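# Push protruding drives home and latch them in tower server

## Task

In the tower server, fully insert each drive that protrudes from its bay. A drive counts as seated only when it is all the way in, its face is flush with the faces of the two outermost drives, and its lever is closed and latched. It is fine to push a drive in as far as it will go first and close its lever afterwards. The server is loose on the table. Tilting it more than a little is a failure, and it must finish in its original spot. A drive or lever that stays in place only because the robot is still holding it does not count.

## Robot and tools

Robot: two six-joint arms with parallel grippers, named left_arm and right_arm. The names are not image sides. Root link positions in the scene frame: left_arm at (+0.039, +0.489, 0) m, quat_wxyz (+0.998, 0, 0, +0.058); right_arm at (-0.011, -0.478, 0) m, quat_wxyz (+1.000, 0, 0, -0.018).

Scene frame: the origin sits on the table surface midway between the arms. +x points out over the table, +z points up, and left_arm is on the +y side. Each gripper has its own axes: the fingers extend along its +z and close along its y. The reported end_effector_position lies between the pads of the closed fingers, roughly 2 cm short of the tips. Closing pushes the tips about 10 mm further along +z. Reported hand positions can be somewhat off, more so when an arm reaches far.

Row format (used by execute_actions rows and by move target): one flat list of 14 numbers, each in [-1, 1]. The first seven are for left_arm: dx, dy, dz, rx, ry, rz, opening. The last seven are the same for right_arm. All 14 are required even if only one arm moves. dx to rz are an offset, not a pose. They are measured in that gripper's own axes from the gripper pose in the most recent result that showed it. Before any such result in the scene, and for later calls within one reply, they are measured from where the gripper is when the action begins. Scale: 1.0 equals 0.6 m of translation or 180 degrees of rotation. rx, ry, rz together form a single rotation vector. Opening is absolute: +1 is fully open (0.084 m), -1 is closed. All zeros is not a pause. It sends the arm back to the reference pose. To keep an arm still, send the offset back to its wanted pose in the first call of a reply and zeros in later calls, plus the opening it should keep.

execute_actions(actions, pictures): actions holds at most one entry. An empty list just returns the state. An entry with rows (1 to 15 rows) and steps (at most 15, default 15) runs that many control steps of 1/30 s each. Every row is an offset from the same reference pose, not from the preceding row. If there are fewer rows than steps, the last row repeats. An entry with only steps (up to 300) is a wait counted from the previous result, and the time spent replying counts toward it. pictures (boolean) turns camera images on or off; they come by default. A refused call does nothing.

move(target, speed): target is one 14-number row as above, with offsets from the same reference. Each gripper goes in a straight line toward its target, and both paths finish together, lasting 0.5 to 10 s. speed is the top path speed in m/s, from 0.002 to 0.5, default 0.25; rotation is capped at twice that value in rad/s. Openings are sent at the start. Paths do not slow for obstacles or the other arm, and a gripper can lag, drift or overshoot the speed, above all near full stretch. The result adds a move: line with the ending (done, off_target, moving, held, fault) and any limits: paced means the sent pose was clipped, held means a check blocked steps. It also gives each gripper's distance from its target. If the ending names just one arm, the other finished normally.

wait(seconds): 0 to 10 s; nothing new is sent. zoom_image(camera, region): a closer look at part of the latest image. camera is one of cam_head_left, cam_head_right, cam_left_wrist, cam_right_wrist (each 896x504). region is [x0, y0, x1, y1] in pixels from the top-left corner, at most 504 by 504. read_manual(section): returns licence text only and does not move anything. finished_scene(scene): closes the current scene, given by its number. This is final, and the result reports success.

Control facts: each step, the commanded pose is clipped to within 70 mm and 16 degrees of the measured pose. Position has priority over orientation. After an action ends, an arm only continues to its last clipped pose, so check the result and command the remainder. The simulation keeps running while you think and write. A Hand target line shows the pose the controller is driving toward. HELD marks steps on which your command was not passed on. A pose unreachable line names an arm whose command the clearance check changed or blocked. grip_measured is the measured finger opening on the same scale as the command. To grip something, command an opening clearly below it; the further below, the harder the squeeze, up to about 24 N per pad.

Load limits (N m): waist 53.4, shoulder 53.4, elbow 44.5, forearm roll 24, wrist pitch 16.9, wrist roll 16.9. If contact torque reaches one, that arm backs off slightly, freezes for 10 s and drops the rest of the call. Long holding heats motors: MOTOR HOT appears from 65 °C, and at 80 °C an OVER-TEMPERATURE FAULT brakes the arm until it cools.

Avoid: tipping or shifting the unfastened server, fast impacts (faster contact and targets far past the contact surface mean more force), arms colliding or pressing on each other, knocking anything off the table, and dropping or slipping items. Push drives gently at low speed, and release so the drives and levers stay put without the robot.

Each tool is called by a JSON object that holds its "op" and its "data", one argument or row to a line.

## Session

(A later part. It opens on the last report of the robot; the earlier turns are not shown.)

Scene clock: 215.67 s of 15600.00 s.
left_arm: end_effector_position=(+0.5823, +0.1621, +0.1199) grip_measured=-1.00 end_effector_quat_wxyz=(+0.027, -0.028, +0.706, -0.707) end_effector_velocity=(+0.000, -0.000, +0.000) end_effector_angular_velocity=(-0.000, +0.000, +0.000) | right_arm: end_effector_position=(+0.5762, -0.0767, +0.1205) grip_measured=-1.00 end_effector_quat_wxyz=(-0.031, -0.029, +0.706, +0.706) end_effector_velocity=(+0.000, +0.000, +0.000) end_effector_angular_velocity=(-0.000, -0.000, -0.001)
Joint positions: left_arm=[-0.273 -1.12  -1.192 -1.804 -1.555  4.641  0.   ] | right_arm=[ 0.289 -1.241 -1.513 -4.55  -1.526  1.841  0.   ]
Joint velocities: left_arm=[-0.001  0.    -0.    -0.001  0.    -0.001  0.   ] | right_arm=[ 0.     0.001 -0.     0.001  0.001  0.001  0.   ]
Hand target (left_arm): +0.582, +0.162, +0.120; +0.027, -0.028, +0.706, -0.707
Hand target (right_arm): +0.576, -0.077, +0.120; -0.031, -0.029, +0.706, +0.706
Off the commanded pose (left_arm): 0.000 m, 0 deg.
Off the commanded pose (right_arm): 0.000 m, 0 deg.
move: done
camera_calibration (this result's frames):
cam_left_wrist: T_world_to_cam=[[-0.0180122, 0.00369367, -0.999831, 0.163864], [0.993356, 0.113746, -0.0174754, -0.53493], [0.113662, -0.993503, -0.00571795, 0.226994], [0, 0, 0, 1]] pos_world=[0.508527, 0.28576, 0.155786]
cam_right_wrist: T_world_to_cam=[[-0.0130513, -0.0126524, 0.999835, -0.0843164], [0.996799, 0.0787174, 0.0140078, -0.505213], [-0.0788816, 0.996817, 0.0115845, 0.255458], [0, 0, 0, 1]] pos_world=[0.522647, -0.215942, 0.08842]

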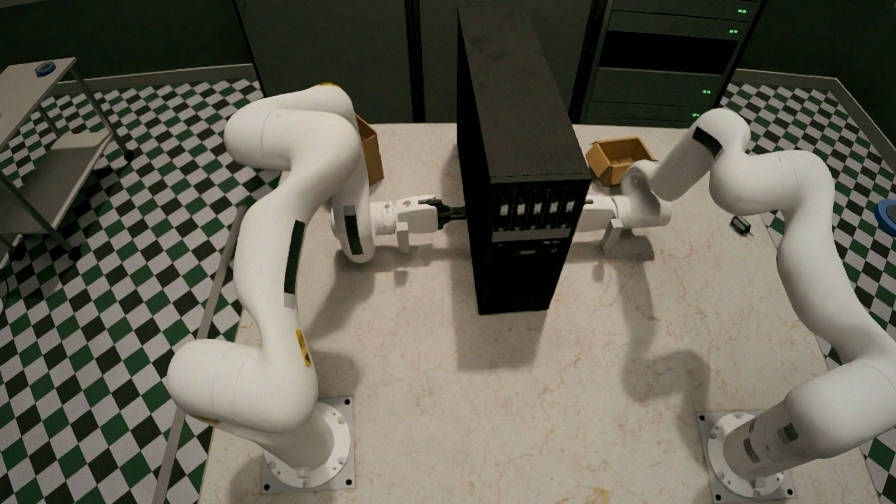

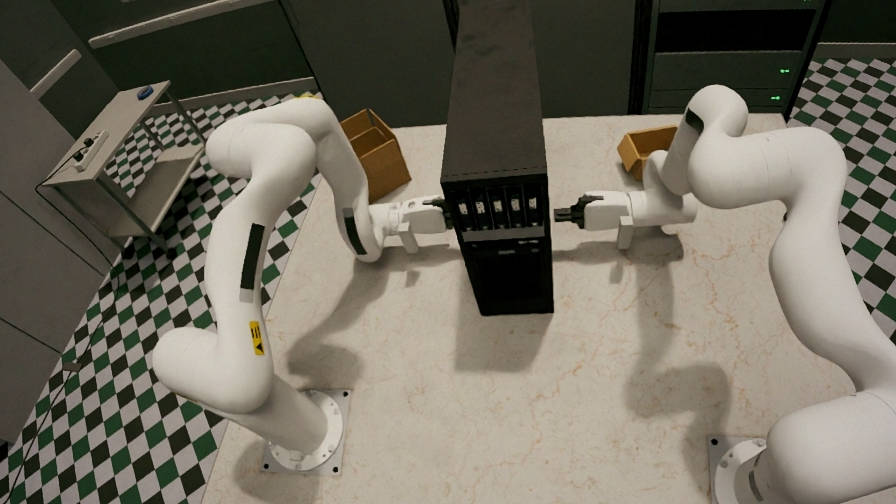

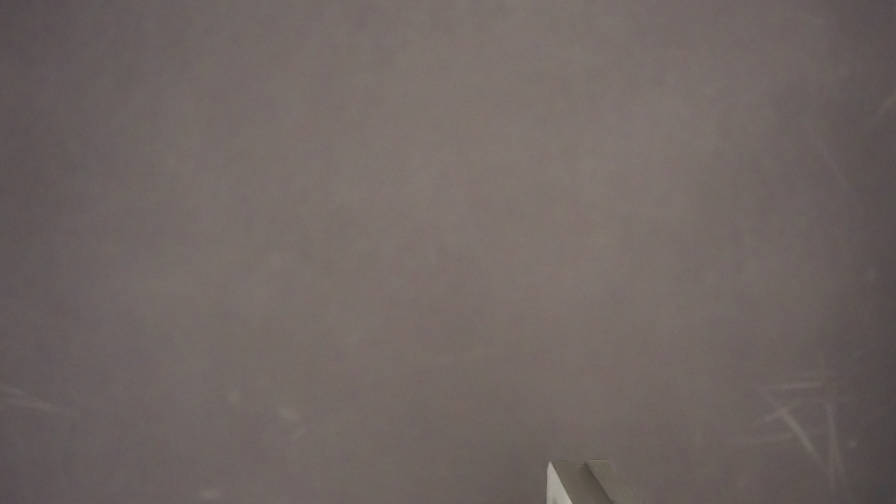

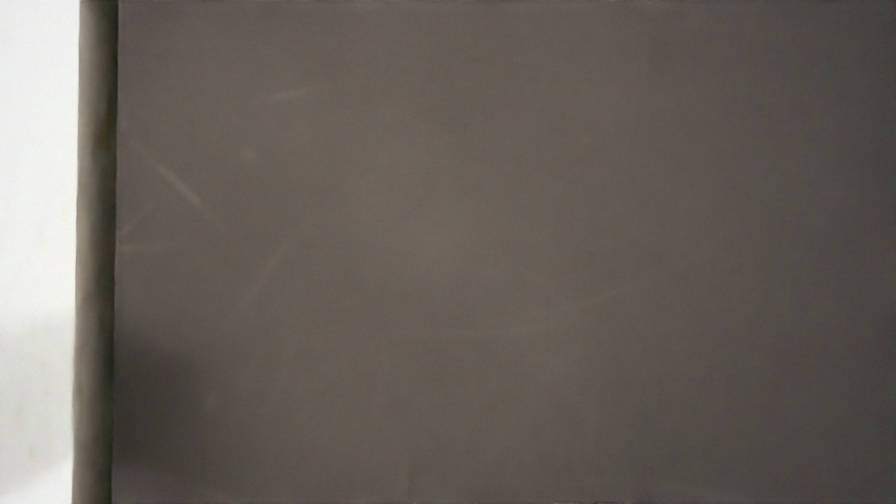

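{"op": "move", "data": {
  "target": [0, 0, 0.005, 0, 0, 0, -1, 0, 0, 0.005, 0, 0, 0, -1],
  "speed": 0.015
}}

Scene clock: 217.13 s of 15600.00 s.
left_arm: end_effector_position=(+0.5825, +0.1591, +0.1199) grip_measured=-1.00 end_effector_quat_wxyz=(+0.027, -0.028, +0.706, -0.707) end_effector_velocity=(+0.000, -0.000, +0.000) end_effector_angular_velocity=(-0.000, +0.001, -0.000) | right_arm: end_effector_position=(+0.5760, -0.0738, +0.1205) grip_measured=-1.00 end_effector_quat_wxyz=(-0.031, -0.029, +0.706, +0.706) end_effector_velocity=(-0.000, +0.000, -0.000) end_effector_angular_velocity=(+0.001, +0.001, +0.000)
Joint positions: left_arm=[-0.278 -1.121 -1.194 -1.809 -1.554  4.64   0.   ] | right_arm=[ 0.293 -1.242 -1.515 -4.546 -1.524  1.842  0.   ]
Joint velocities: left_arm=[-0.001 -0.    -0.001 -0.001  0.    -0.002  0.   ] | right_arm=[ 0.    -0.001  0.     0.001 -0.001  0.     0.   ]
Hand target (left_arm): +0.583, +0.159, +0.120; +0.027, -0.028, +0.706, -0.707
Hand target (right_arm): +0.576, -0.074, +0.120; -0.031, -0.029, +0.706, +0.706
Off the commanded pose (left_arm): 0.000 m, 0 deg.
Off the commanded pose (right_arm): 0.000 m, 0 deg.
move: done
camera_calibration (this result's frames):
cam_left_wrist: T_world_to_cam=[[-0.0180088, 0.00370797, -0.999831, 0.163874], [0.993356, 0.113746, -0.0174703, -0.534826], [0.113662, -0.993503, -0.00573176, 0.224042], [0, 0, 0, 1]] pos_world=[0.508758, 0.282813, 0.155787]
cam_right_wrist: T_world_to_cam=[[-0.0130422, -0.0126791, 0.999835, -0.0842996], [0.996799, 0.0787167, 0.0140009, -0.505186], [-0.0788812, 0.996816, 0.0116119, 0.252489], [0, 0, 0, 1]] pos_world=[0.522386, -0.212987, 0.0884268]

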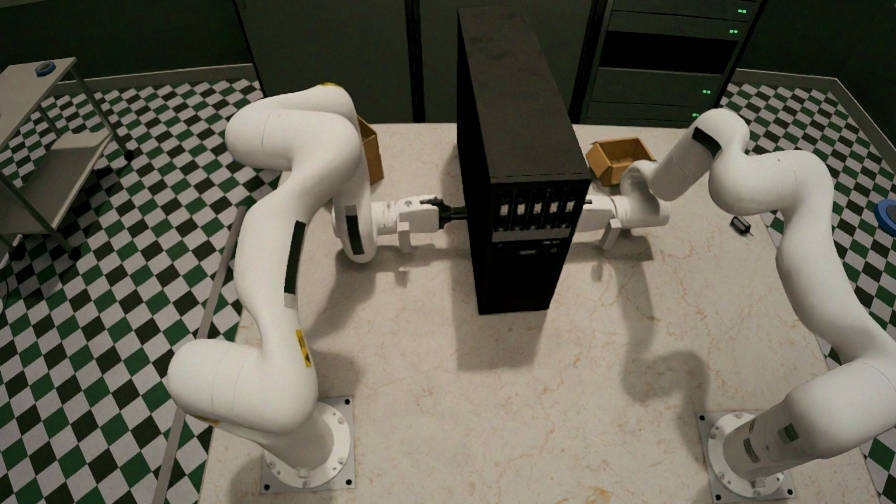

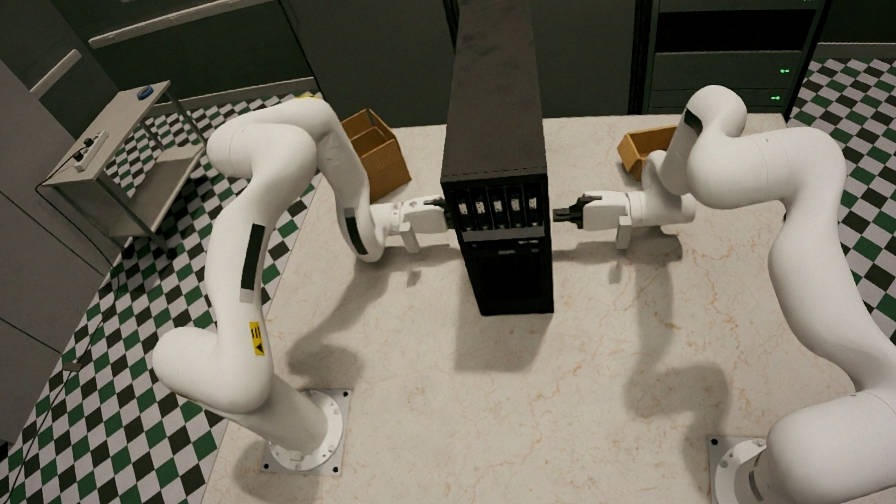

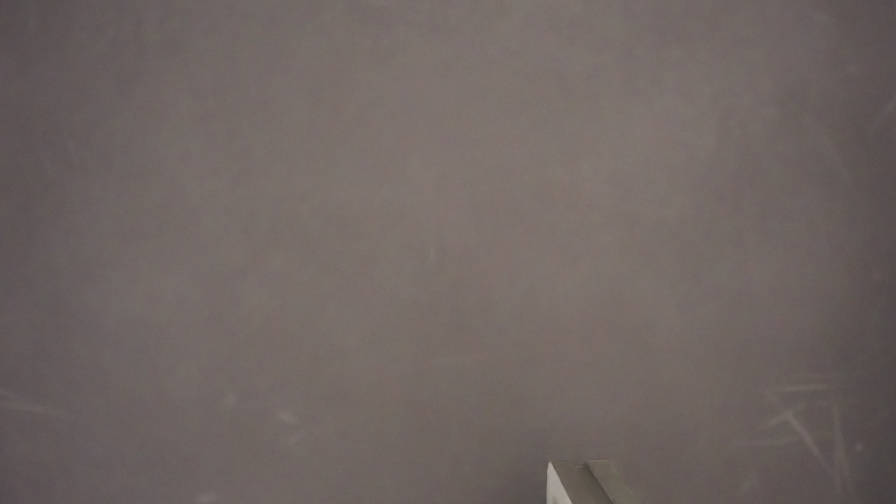

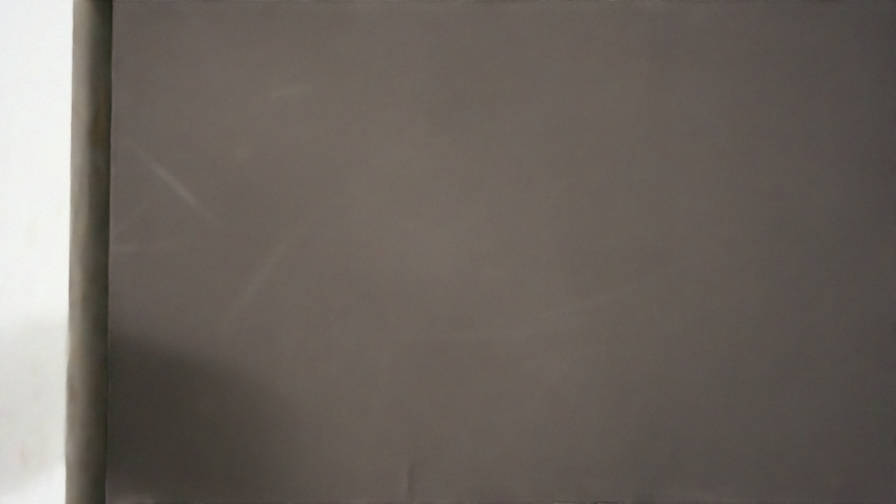

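Still free. The fingertips must reach less far past the reported hand position than I assumed. Continuing.

{"op": "move", "data": {
  "target": [0, 0, 0.005, 0, 0, 0, -1, 0, 0, 0.005, 0, 0, 0, -1],
  "speed": 0.015
}}

Scene clock: 219.07 s of 15600.00 s.
left_arm: end_effector_position=(+0.5828, +0.1562, +0.1199) grip_measured=-1.00 end_effector_quat_wxyz=(+0.027, -0.028, +0.706, -0.707) end_effector_velocity=(-0.001, -0.000, -0.001) end_effector_angular_velocity=(+0.001, +0.001, +0.000) | right_arm: end_effector_position=(+0.5757, -0.0708, +0.1205) grip_measured=-1.00 end_effector_quat_wxyz=(-0.031, -0.029, +0.706, +0.707) end_effector_velocity=(-0.000, +0.000, -0.001) end_effector_angular_velocity=(-0.000, +0.001, -0.000)
Joint positions: left_arm=[-0.284 -1.122 -1.197 -1.815 -1.553  4.638  0.   ] | right_arm=[ 0.298 -1.242 -1.517 -4.541 -1.523  1.843  0.   ]
Joint velocities: left_arm=[-0.001 -0.002  0.    -0.001  0.     0.001  0.   ] | right_arm=[ 0.001 -0.001 -0.     0.001  0.     0.001  0.   ]
Hand target (left_arm): +0.583, +0.156, +0.120; +0.027, -0.028, +0.706, -0.707
Hand target (right_arm): +0.576, -0.071, +0.120; -0.031, -0.029, +0.706, +0.707
Off the commanded pose (left_arm): 0.000 m, 0 deg.
Off the commanded pose (right_arm): 0.000 m, 0 deg.
move: done
camera_calibration (this result's frames):
cam_left_wrist: T_world_to_cam=[[-0.0180052, 0.00372241, -0.999831, 0.163884], [0.993356, 0.113746, -0.0174651, -0.534721], [0.113662, -0.993503, -0.0057457, 0.22109], [0, 0, 0, 1]] pos_world=[0.50899, 0.279866, 0.155788]
cam_right_wrist: T_world_to_cam=[[-0.013033, -0.0127056, 0.999834, -0.0842827], [0.996799, 0.0787159, 0.0139937, -0.505159], [-0.0788807, 0.996816, 0.011639, 0.249519], [0, 0, 0, 1]] pos_world=[0.522125, -0.210032, 0.0884336]

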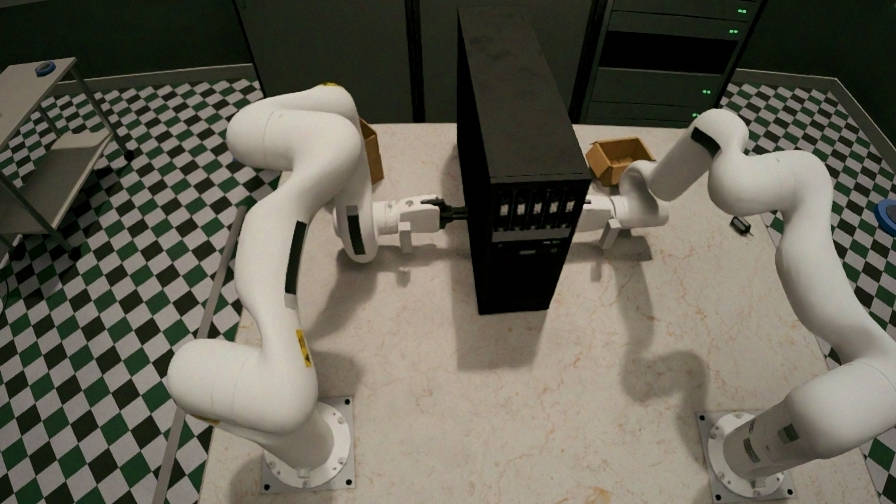

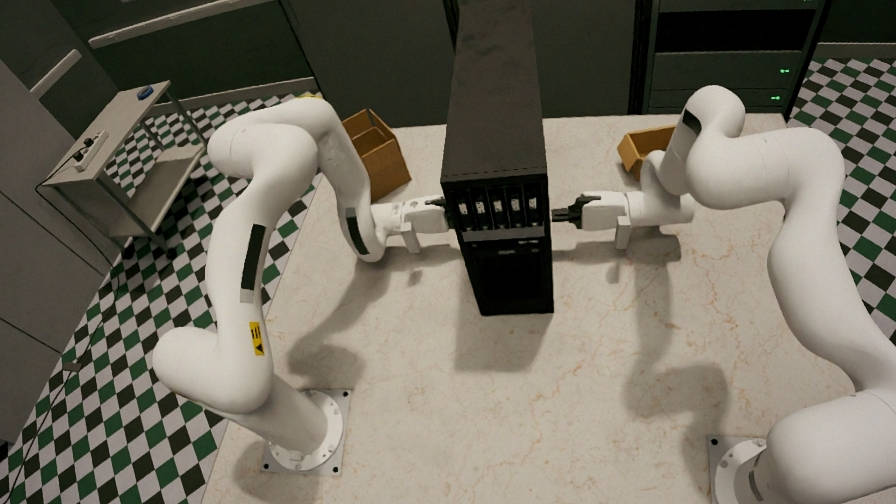

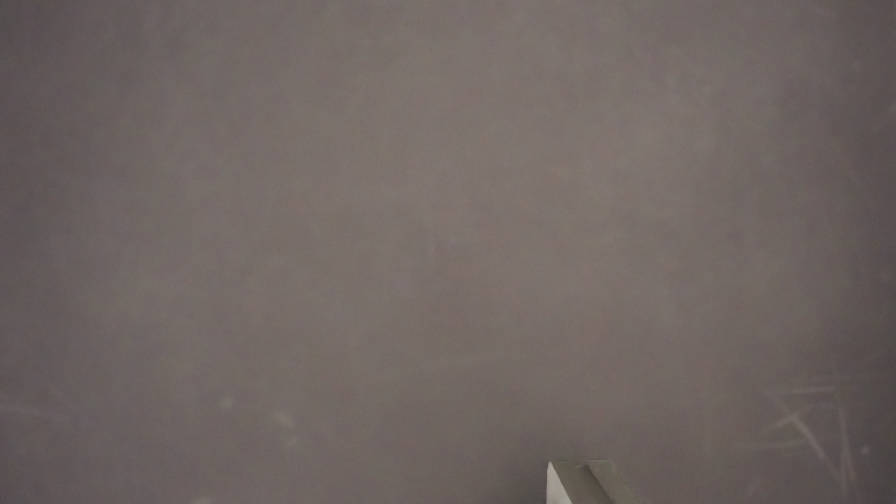

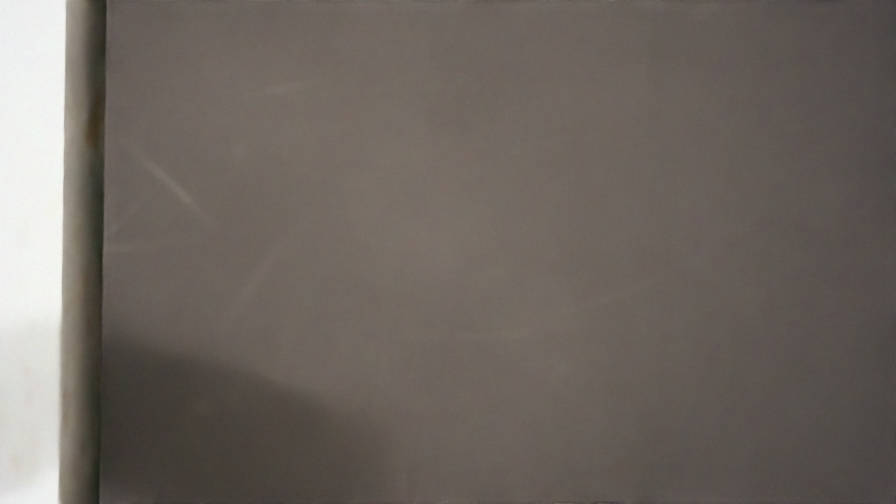

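{"op": "move", "data": {
  "target": [0, 0, 0.005, 0, 0, 0, -1, 0, 0, 0.005, 0, 0, 0, -1],
  "speed": 0.015
}}

Scene clock: 226.03 s of 15600.00 s.
left_arm: end_effector_position=(+0.5830, +0.1532, +0.1199) grip_measured=-1.00 end_effector_quat_wxyz=(+0.027, -0.028, +0.706, -0.707) end_effector_velocity=(-0.000, -0.000, -0.000) end_effector_angular_velocity=(+0.000, -0.000, -0.000) | right_arm: end_effector_position=(+0.5755, -0.0679, +0.1205) grip_measured=-1.00 end_effector_quat_wxyz=(-0.031, -0.029, +0.706, +0.707) end_effector_velocity=(-0.001, +0.001, +0.000) end_effector_angular_velocity=(-0.000, +0.000, +0.001)
Joint positions: left_arm=[-0.289 -1.122 -1.199 -1.82  -1.552  4.637  0.   ] | right_arm=[ 0.302 -1.243 -1.519 -4.537 -1.522  1.844  0.   ]
Joint velocities: left_arm=[-0.001 -0.    -0.    -0.     0.     0.     0.   ] | right_arm=[ 0.002  0.    -0.     0.001  0.     0.     0.   ]
Hand target (left_arm): +0.583, +0.153, +0.120; +0.027, -0.028, +0.706, -0.707
Hand target (right_arm): +0.575, -0.068, +0.120; -0.031, -0.029, +0.706, +0.707
Off the commanded pose (left_arm): 0.000 m, 0 deg.
Off the commanded pose (right_arm): 0.000 m, 0 deg.
After step 90, 3.27 s passed at rest.
move: done
camera_calibration (this result's frames):
cam_left_wrist: T_world_to_cam=[[-0.0180012, 0.00373664, -0.999831, 0.163895], [0.993356, 0.113746, -0.0174595, -0.534617], [0.113662, -0.993503, -0.00575939, 0.218137], [0, 0, 0, 1]] pos_world=[0.509222, 0.276918, 0.155789]
cam_right_wrist: T_world_to_cam=[[-0.0130233, -0.0127321, 0.999834, -0.0842659], [0.996799, 0.078715, 0.0139862, -0.505131], [-0.0788801, 0.996816, 0.0116662, 0.24655], [0, 0, 0, 1]] pos_world=[0.521864, -0.207076, 0.0884404]

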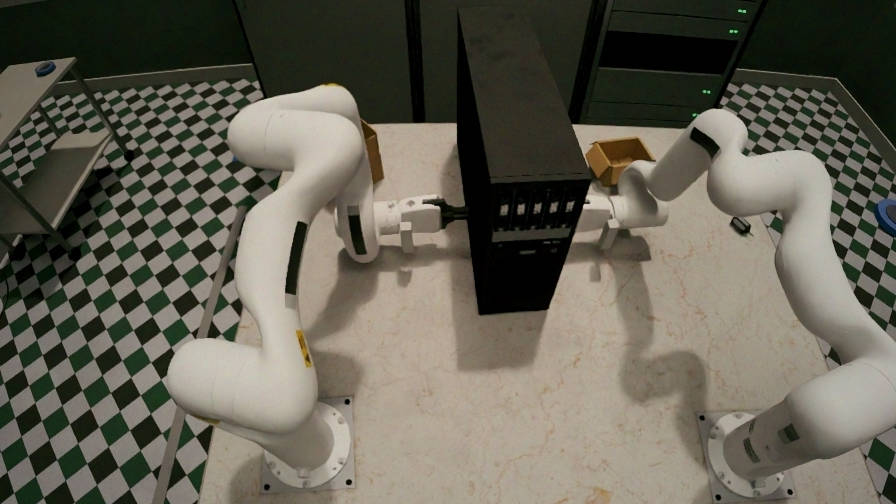

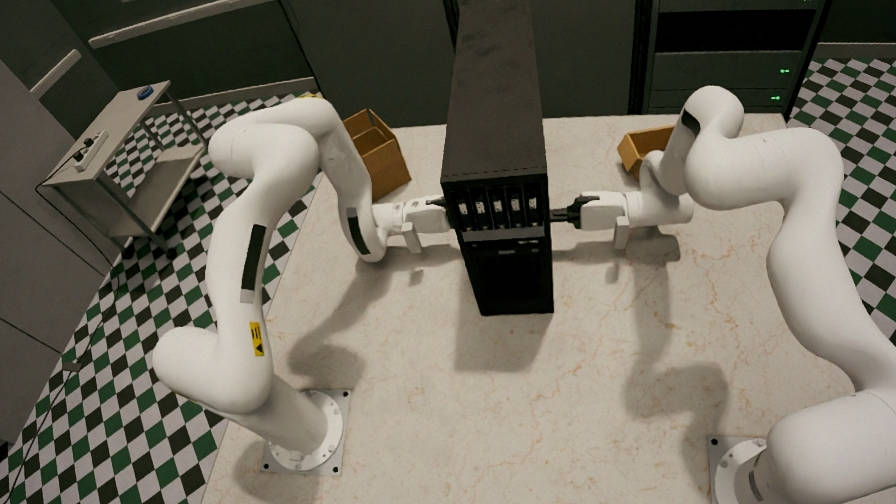

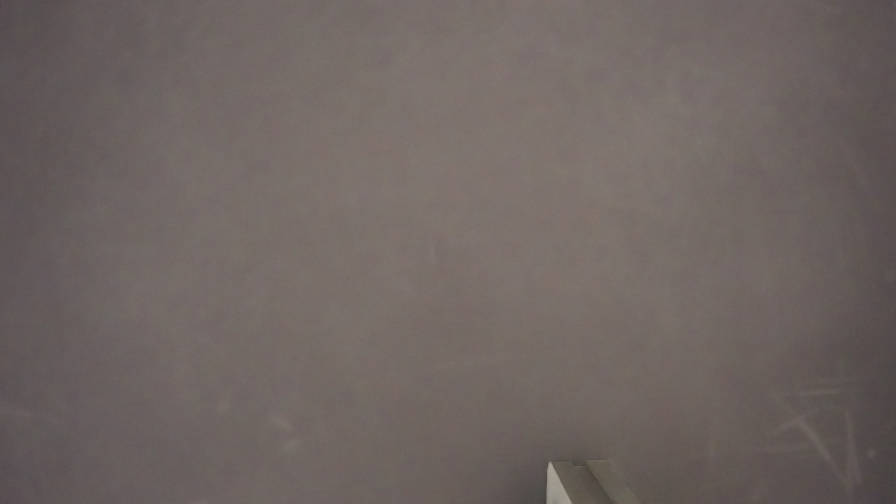

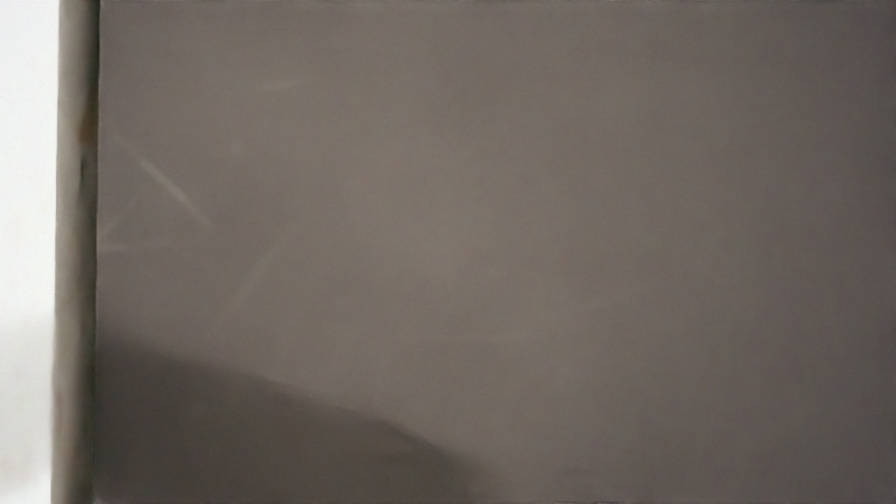

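Still free, with the hands 0.2211 m apart. The shadow in the right wrist view suggests the right tip is very close to the face. Next step.

{"op": "move", "data": {
  "target": [0, 0, 0.005, 0, 0, 0, -1, 0, 0, 0.005, 0, 0, 0, -1],
  "speed": 0.015
}}

Scene clock: 227.53 s of 15600.00 s.
left_arm: end_effector_position=(+0.5832, +0.1503, +0.1199) grip_measured=-1.00 end_effector_quat_wxyz=(+0.027, -0.028, +0.706, -0.707) end_effector_velocity=(+0.000, -0.000, +0.000) end_effector_angular_velocity=(-0.001, +0.001, -0.000) | right_arm: end_effector_position=(+0.5752, -0.0649, +0.1205) grip_measured=-1.00 end_effector_quat_wxyz=(-0.031, -0.029, +0.706, +0.707) end_effector_velocity=(+0.000, +0.000, +0.000) end_effector_angular_velocity=(+0.000, -0.000, -0.000)
Joint positions: left_arm=[-0.294 -1.123 -1.201 -1.825 -1.552  4.636  0.   ] | right_arm=[ 0.307 -1.244 -1.521 -4.532 -1.52   1.845  0.   ]
Joint velocities: left_arm=[-0.     0.    -0.    -0.    -0.    -0.002  0.   ] | right_arm=[ 0.    -0.    -0.001  0.001 -0.    -0.     0.   ]
Hand target (left_arm): +0.583, +0.150, +0.120; +0.027, -0.028, +0.706, -0.707
Hand target (right_arm): +0.575, -0.065, +0.121; -0.031, -0.029, +0.706, +0.707
Off the commanded pose (left_arm): 0.000 m, 0 deg.
Off the commanded pose (right_arm): 0.000 m, 0 deg.
move: done
camera_calibration (this result's frames):
cam_left_wrist: T_world_to_cam=[[-0.0180417, 0.00370563, -0.99983, 0.163938], [0.993352, 0.113776, -0.0175032, -0.534507], [0.113692, -0.993499, -0.00573372, 0.215195], [0, 0, 0, 1]] pos_world=[0.509445, 0.274003, 0.155788]
cam_right_wrist: T_world_to_cam=[[-0.0130139, -0.0127586, 0.999834, -0.084249], [0.996799, 0.0787144, 0.0139788, -0.505103], [-0.0788796, 0.996816, 0.0116934, 0.243581], [0, 0, 0, 1]] pos_world=[0.521604, -0.204121, 0.0884474]

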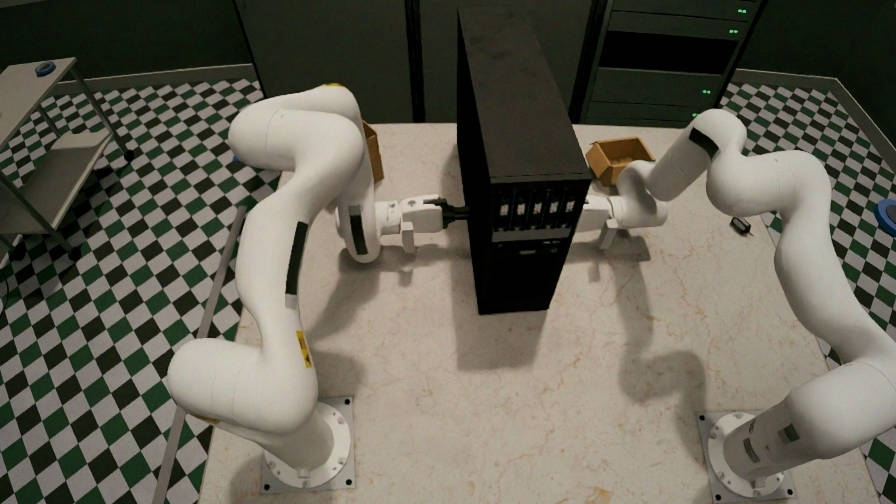

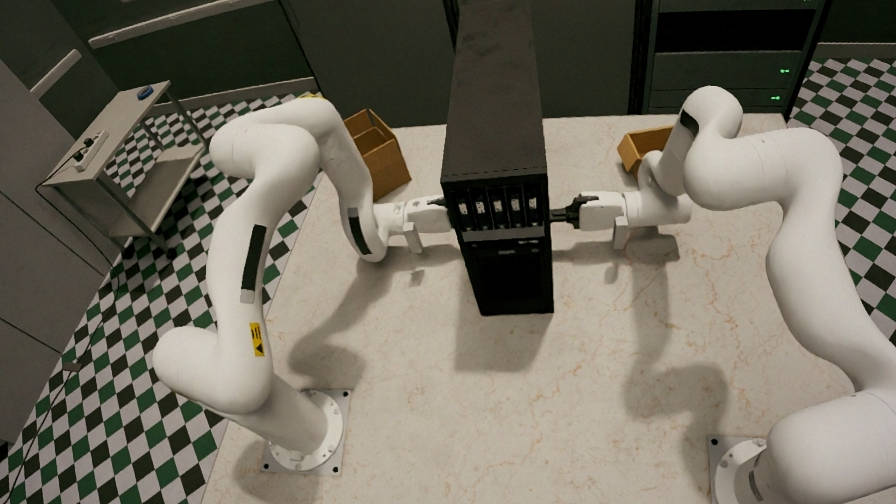

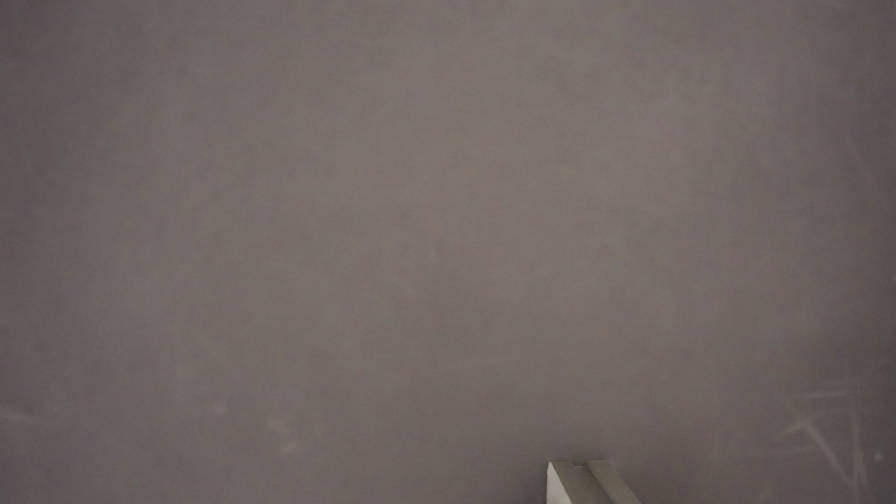

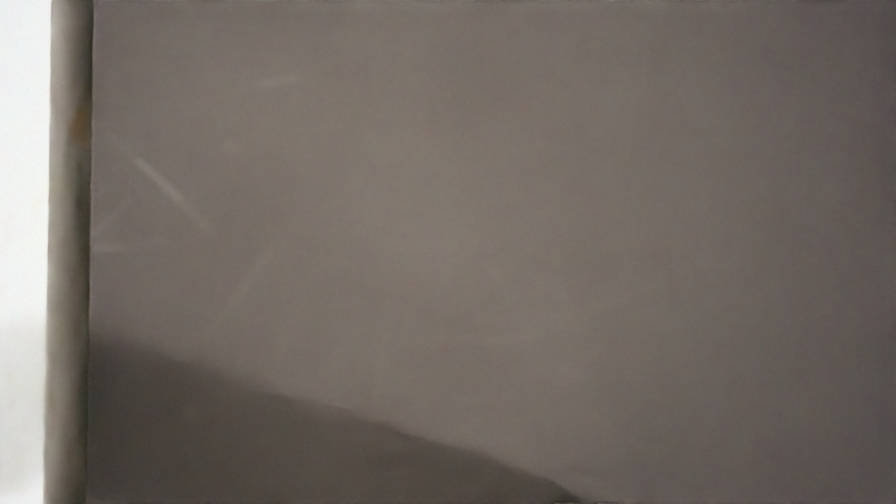

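The left wrist view barely changed on that step, even though the joint readout says the hand moved the full 3 mm. On every earlier step the scratch marks in that view shifted by about 8 px. That may mean the left hand is touching, so I'll check more carefully before pushing further.

{"op": "zoom_image", "data": {
  "camera": "cam_left_wrist",
  "region": [736, 380, 896, 504]
}}

Region (736, 380, 896, 504) of cam_left_wrist's 896x504 image, scaled by 3.150, with more detail than that image has; it fills the top 391 rows of this view, and the rest is white.

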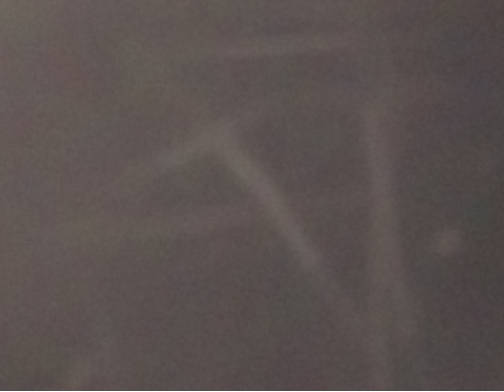

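I've marked reference points in that view: a scratch junction at about (215,135) and a dot at about (445,240). Now a smaller left step of 1.5 mm. If the left hand really moves, those marks should shift.

{"op": "move", "data": {
  "target": [0, 0, 0.0025, 0, 0, 0, -1, 0, 0, 0.005, 0, 0, 0, -1],
  "speed": 0.015
}}

Scene clock: 231.20 s of 15600.00 s.
left_arm: end_effector_position=(+0.5833, +0.1498, +0.1199) grip_measured=-1.00 end_effector_quat_wxyz=(+0.027, -0.028, +0.706, -0.707) end_effector_velocity=(+0.001, -0.000, +0.000) end_effector_angular_velocity=(+0.001, -0.003, +0.000) | right_arm: end_effector_position=(+0.5752, -0.0634, +0.1205) grip_measured=-1.00 end_effector_quat_wxyz=(-0.031, -0.029, +0.706, +0.707) end_effector_velocity=(+0.001, +0.000, +0.001) end_effector_angular_velocity=(-0.001, -0.001, +0.000)
Joint positions: left_arm=[-0.296 -1.124 -1.201 -1.828 -1.552  4.635  0.   ] | right_arm=[ 0.31  -1.245 -1.522 -4.529 -1.521  1.846  0.   ]
Joint velocities: left_arm=[ 0.     0.    -0.002 -0.     0.001  0.001  0.   ] | right_arm=[ 0.     0.001 -0.002  0.     0.001  0.001  0.   ]
Hand target (left_arm): +0.583, +0.149, +0.120; +0.027, -0.028, +0.706, -0.707
Hand target (right_arm): +0.575, -0.062, +0.121; -0.031, -0.029, +0.706, +0.707
Off the commanded pose (left_arm): 0.001 m, 0 deg.
Off the commanded pose (right_arm): 0.002 m, 0 deg.
move: done
camera_calibration (this result's frames):
cam_left_wrist: T_world_to_cam=[[-0.0189239, 0.0027371, -0.999817, 0.164603], [0.993215, 0.114815, -0.0184846, -0.534522], [0.114743, -0.993383, -0.00489127, 0.213888], [0, 0, 0, 1]] pos_world=[0.509468, 0.273393, 0.155738]
cam_right_wrist: T_world_to_cam=[[-0.0118183, -0.0140019, 0.999832, -0.0849856], [0.996904, 0.0775725, 0.0128701, -0.505209], [-0.0777397, 0.996888, 0.0130417, 0.241263], [0, 0, 0, 1]] pos_world=[0.521397, -0.202512, 0.0883269]

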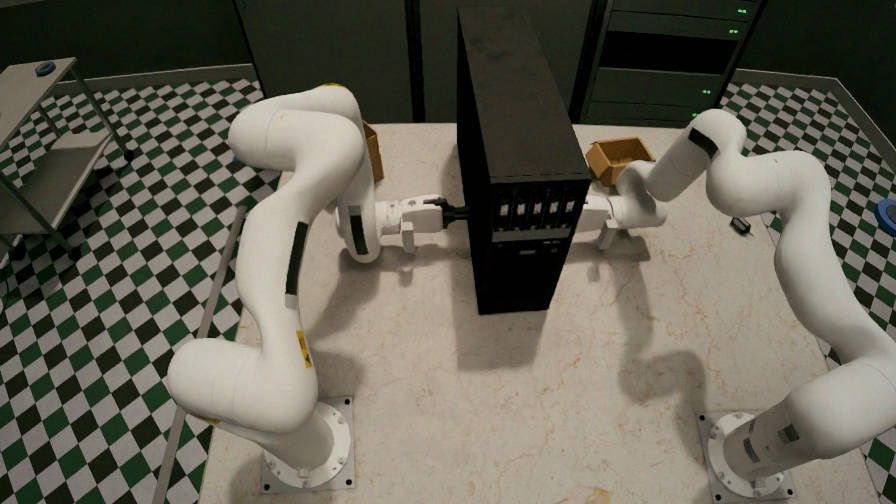

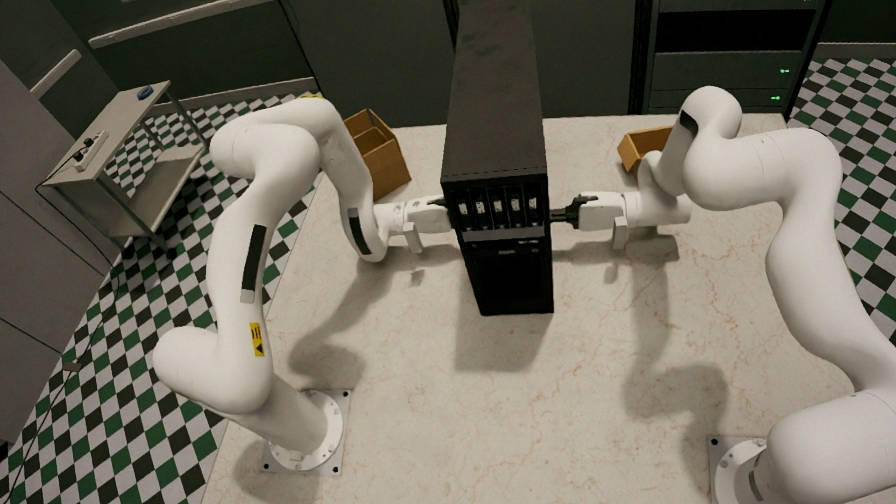

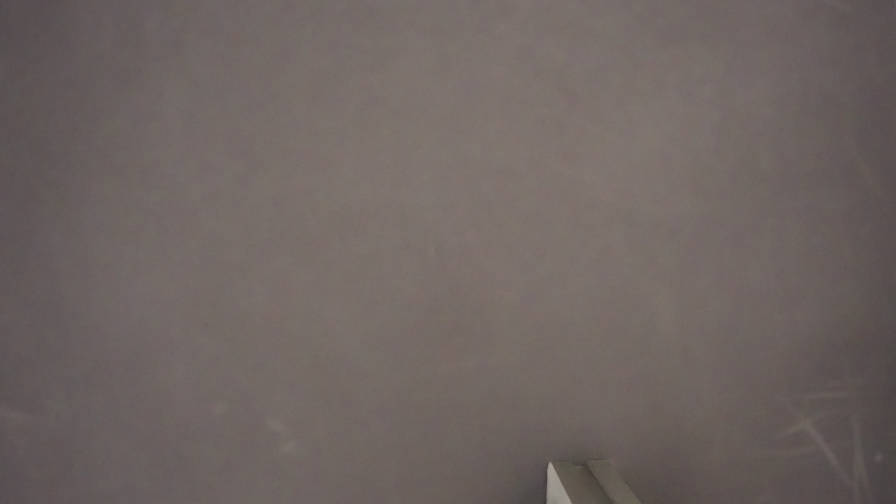

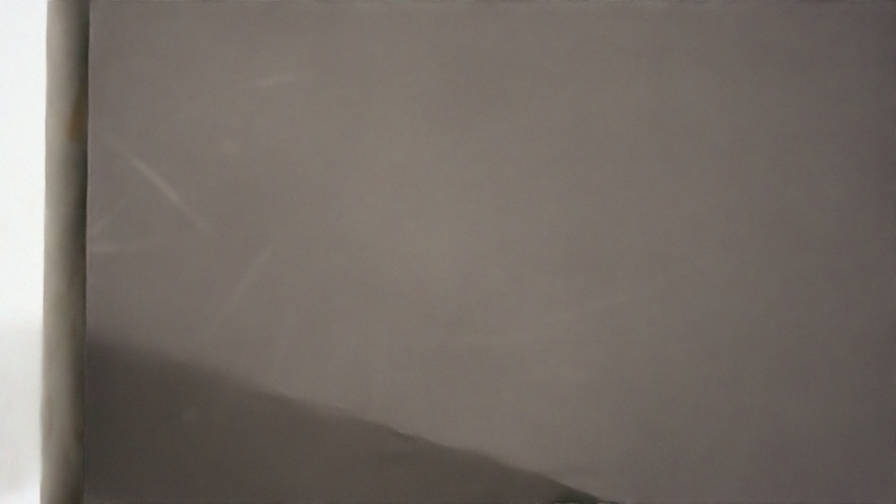

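Both hands are now in contact. The left stalled after 0.5 of its 1.5 mm, at y=0.1498. The right stalled after 1.5 of its 3 mm, at y=−0.0634.

For the y correction:
1. Back the right hand off by the 1.4 mm I need, so it acts as a stop.
2. Push the server toward it with the left hand.

The stop should prevent the kind of overshoot I had in scene 1.

{"op": "move", "data": {
  "target": [0, 0, 0.0073, 0, 0, 0, -1, 0, 0, -0.00233, 0, 0, 0, -1],
  "speed": 0.01
}}

Scene clock: 235.23 s of 15600.00 s.
left_arm: end_effector_position=(+0.5837, +0.1493, +0.1198) grip_measured=-1.00 end_effector_quat_wxyz=(+0.027, -0.031, +0.705, -0.708) end_effector_velocity=(+0.000, -0.000, +0.000) end_effector_angular_velocity=(-0.001, +0.000, +0.001) | right_arm: end_effector_position=(+0.5758, -0.0640, +0.1203) grip_measured=-1.00 end_effector_quat_wxyz=(-0.030, -0.029, +0.707, +0.706) end_effector_velocity=(-0.001, -0.001, +0.001) end_effector_angular_velocity=(+0.003, +0.002, +0.001)
Joint positions: left_arm=[-0.297 -1.125 -1.201 -1.833 -1.555  4.633  0.   ] | right_arm=[ 0.308 -1.245 -1.522 -4.53  -1.518  1.846  0.   ]
Joint velocities: left_arm=[-0.     0.001  0.    -0.001 -0.001 -0.001  0.   ] | right_arm=[-0.001  0.001  0.002 -0.001 -0.004  0.001  0.   ]
Hand target (left_arm): +0.584, +0.145, +0.120; +0.027, -0.028, +0.706, -0.707
Hand target (right_arm): +0.575, -0.065, +0.120; -0.031, -0.029, +0.706, +0.707
Off the commanded pose (left_arm): 0.004 m, 0 deg.
Off the commanded pose (right_arm): 0.001 m, 0 deg.
After step 90, 0.33 s passed at rest.
move: off_target (left_arm)
camera_calibration (this result's frames):
cam_left_wrist: T_world_to_cam=[[-0.0223116, 0.0000282926, -0.999751, 0.166865], [0.992705, 0.118515, -0.022151, -0.534622], [0.118484, -0.992952, -0.00267234, 0.210922], [0, 0, 0, 1]] pos_world=[0.509454, 0.272791, 0.155544]
cam_right_wrist: T_world_to_cam=[[-0.0132248, -0.011819, 0.999843, -0.083839], [0.996937, 0.0769313, 0.0140957, -0.505941], [-0.0770858, 0.996966, 0.0107654, 0.241829], [0, 0, 0, 1]] pos_world=[0.521924, -0.203164, 0.088354]

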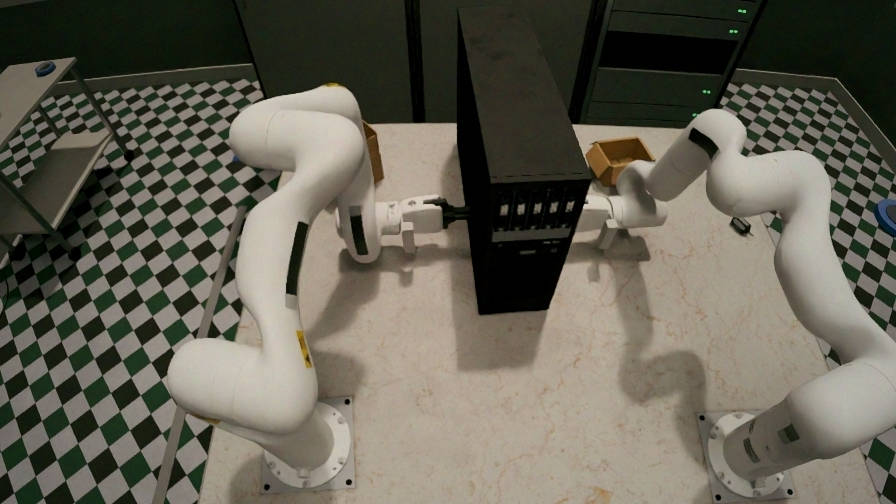

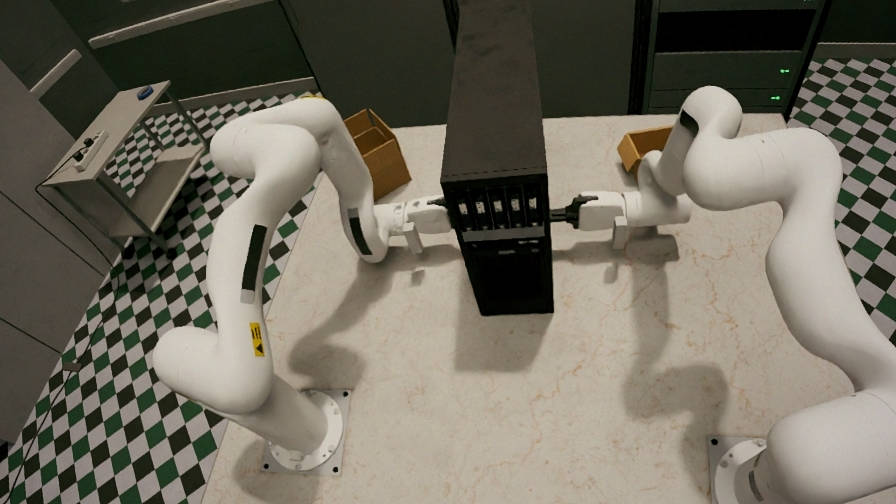

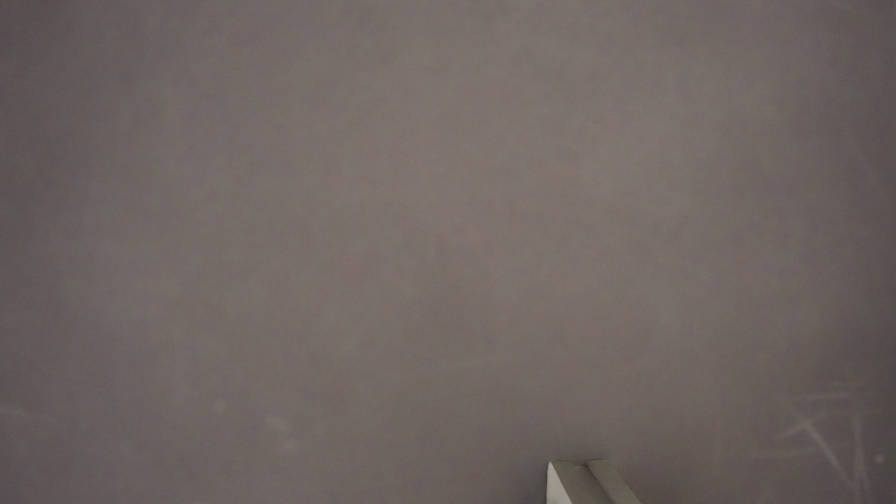

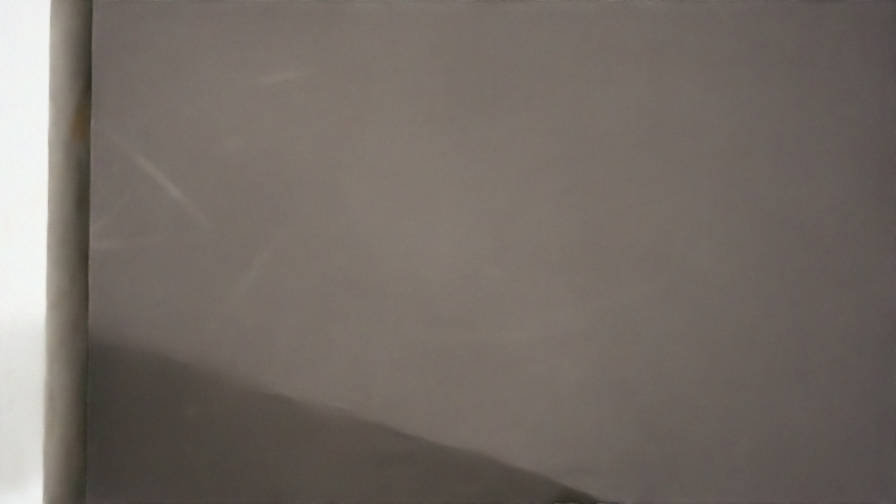

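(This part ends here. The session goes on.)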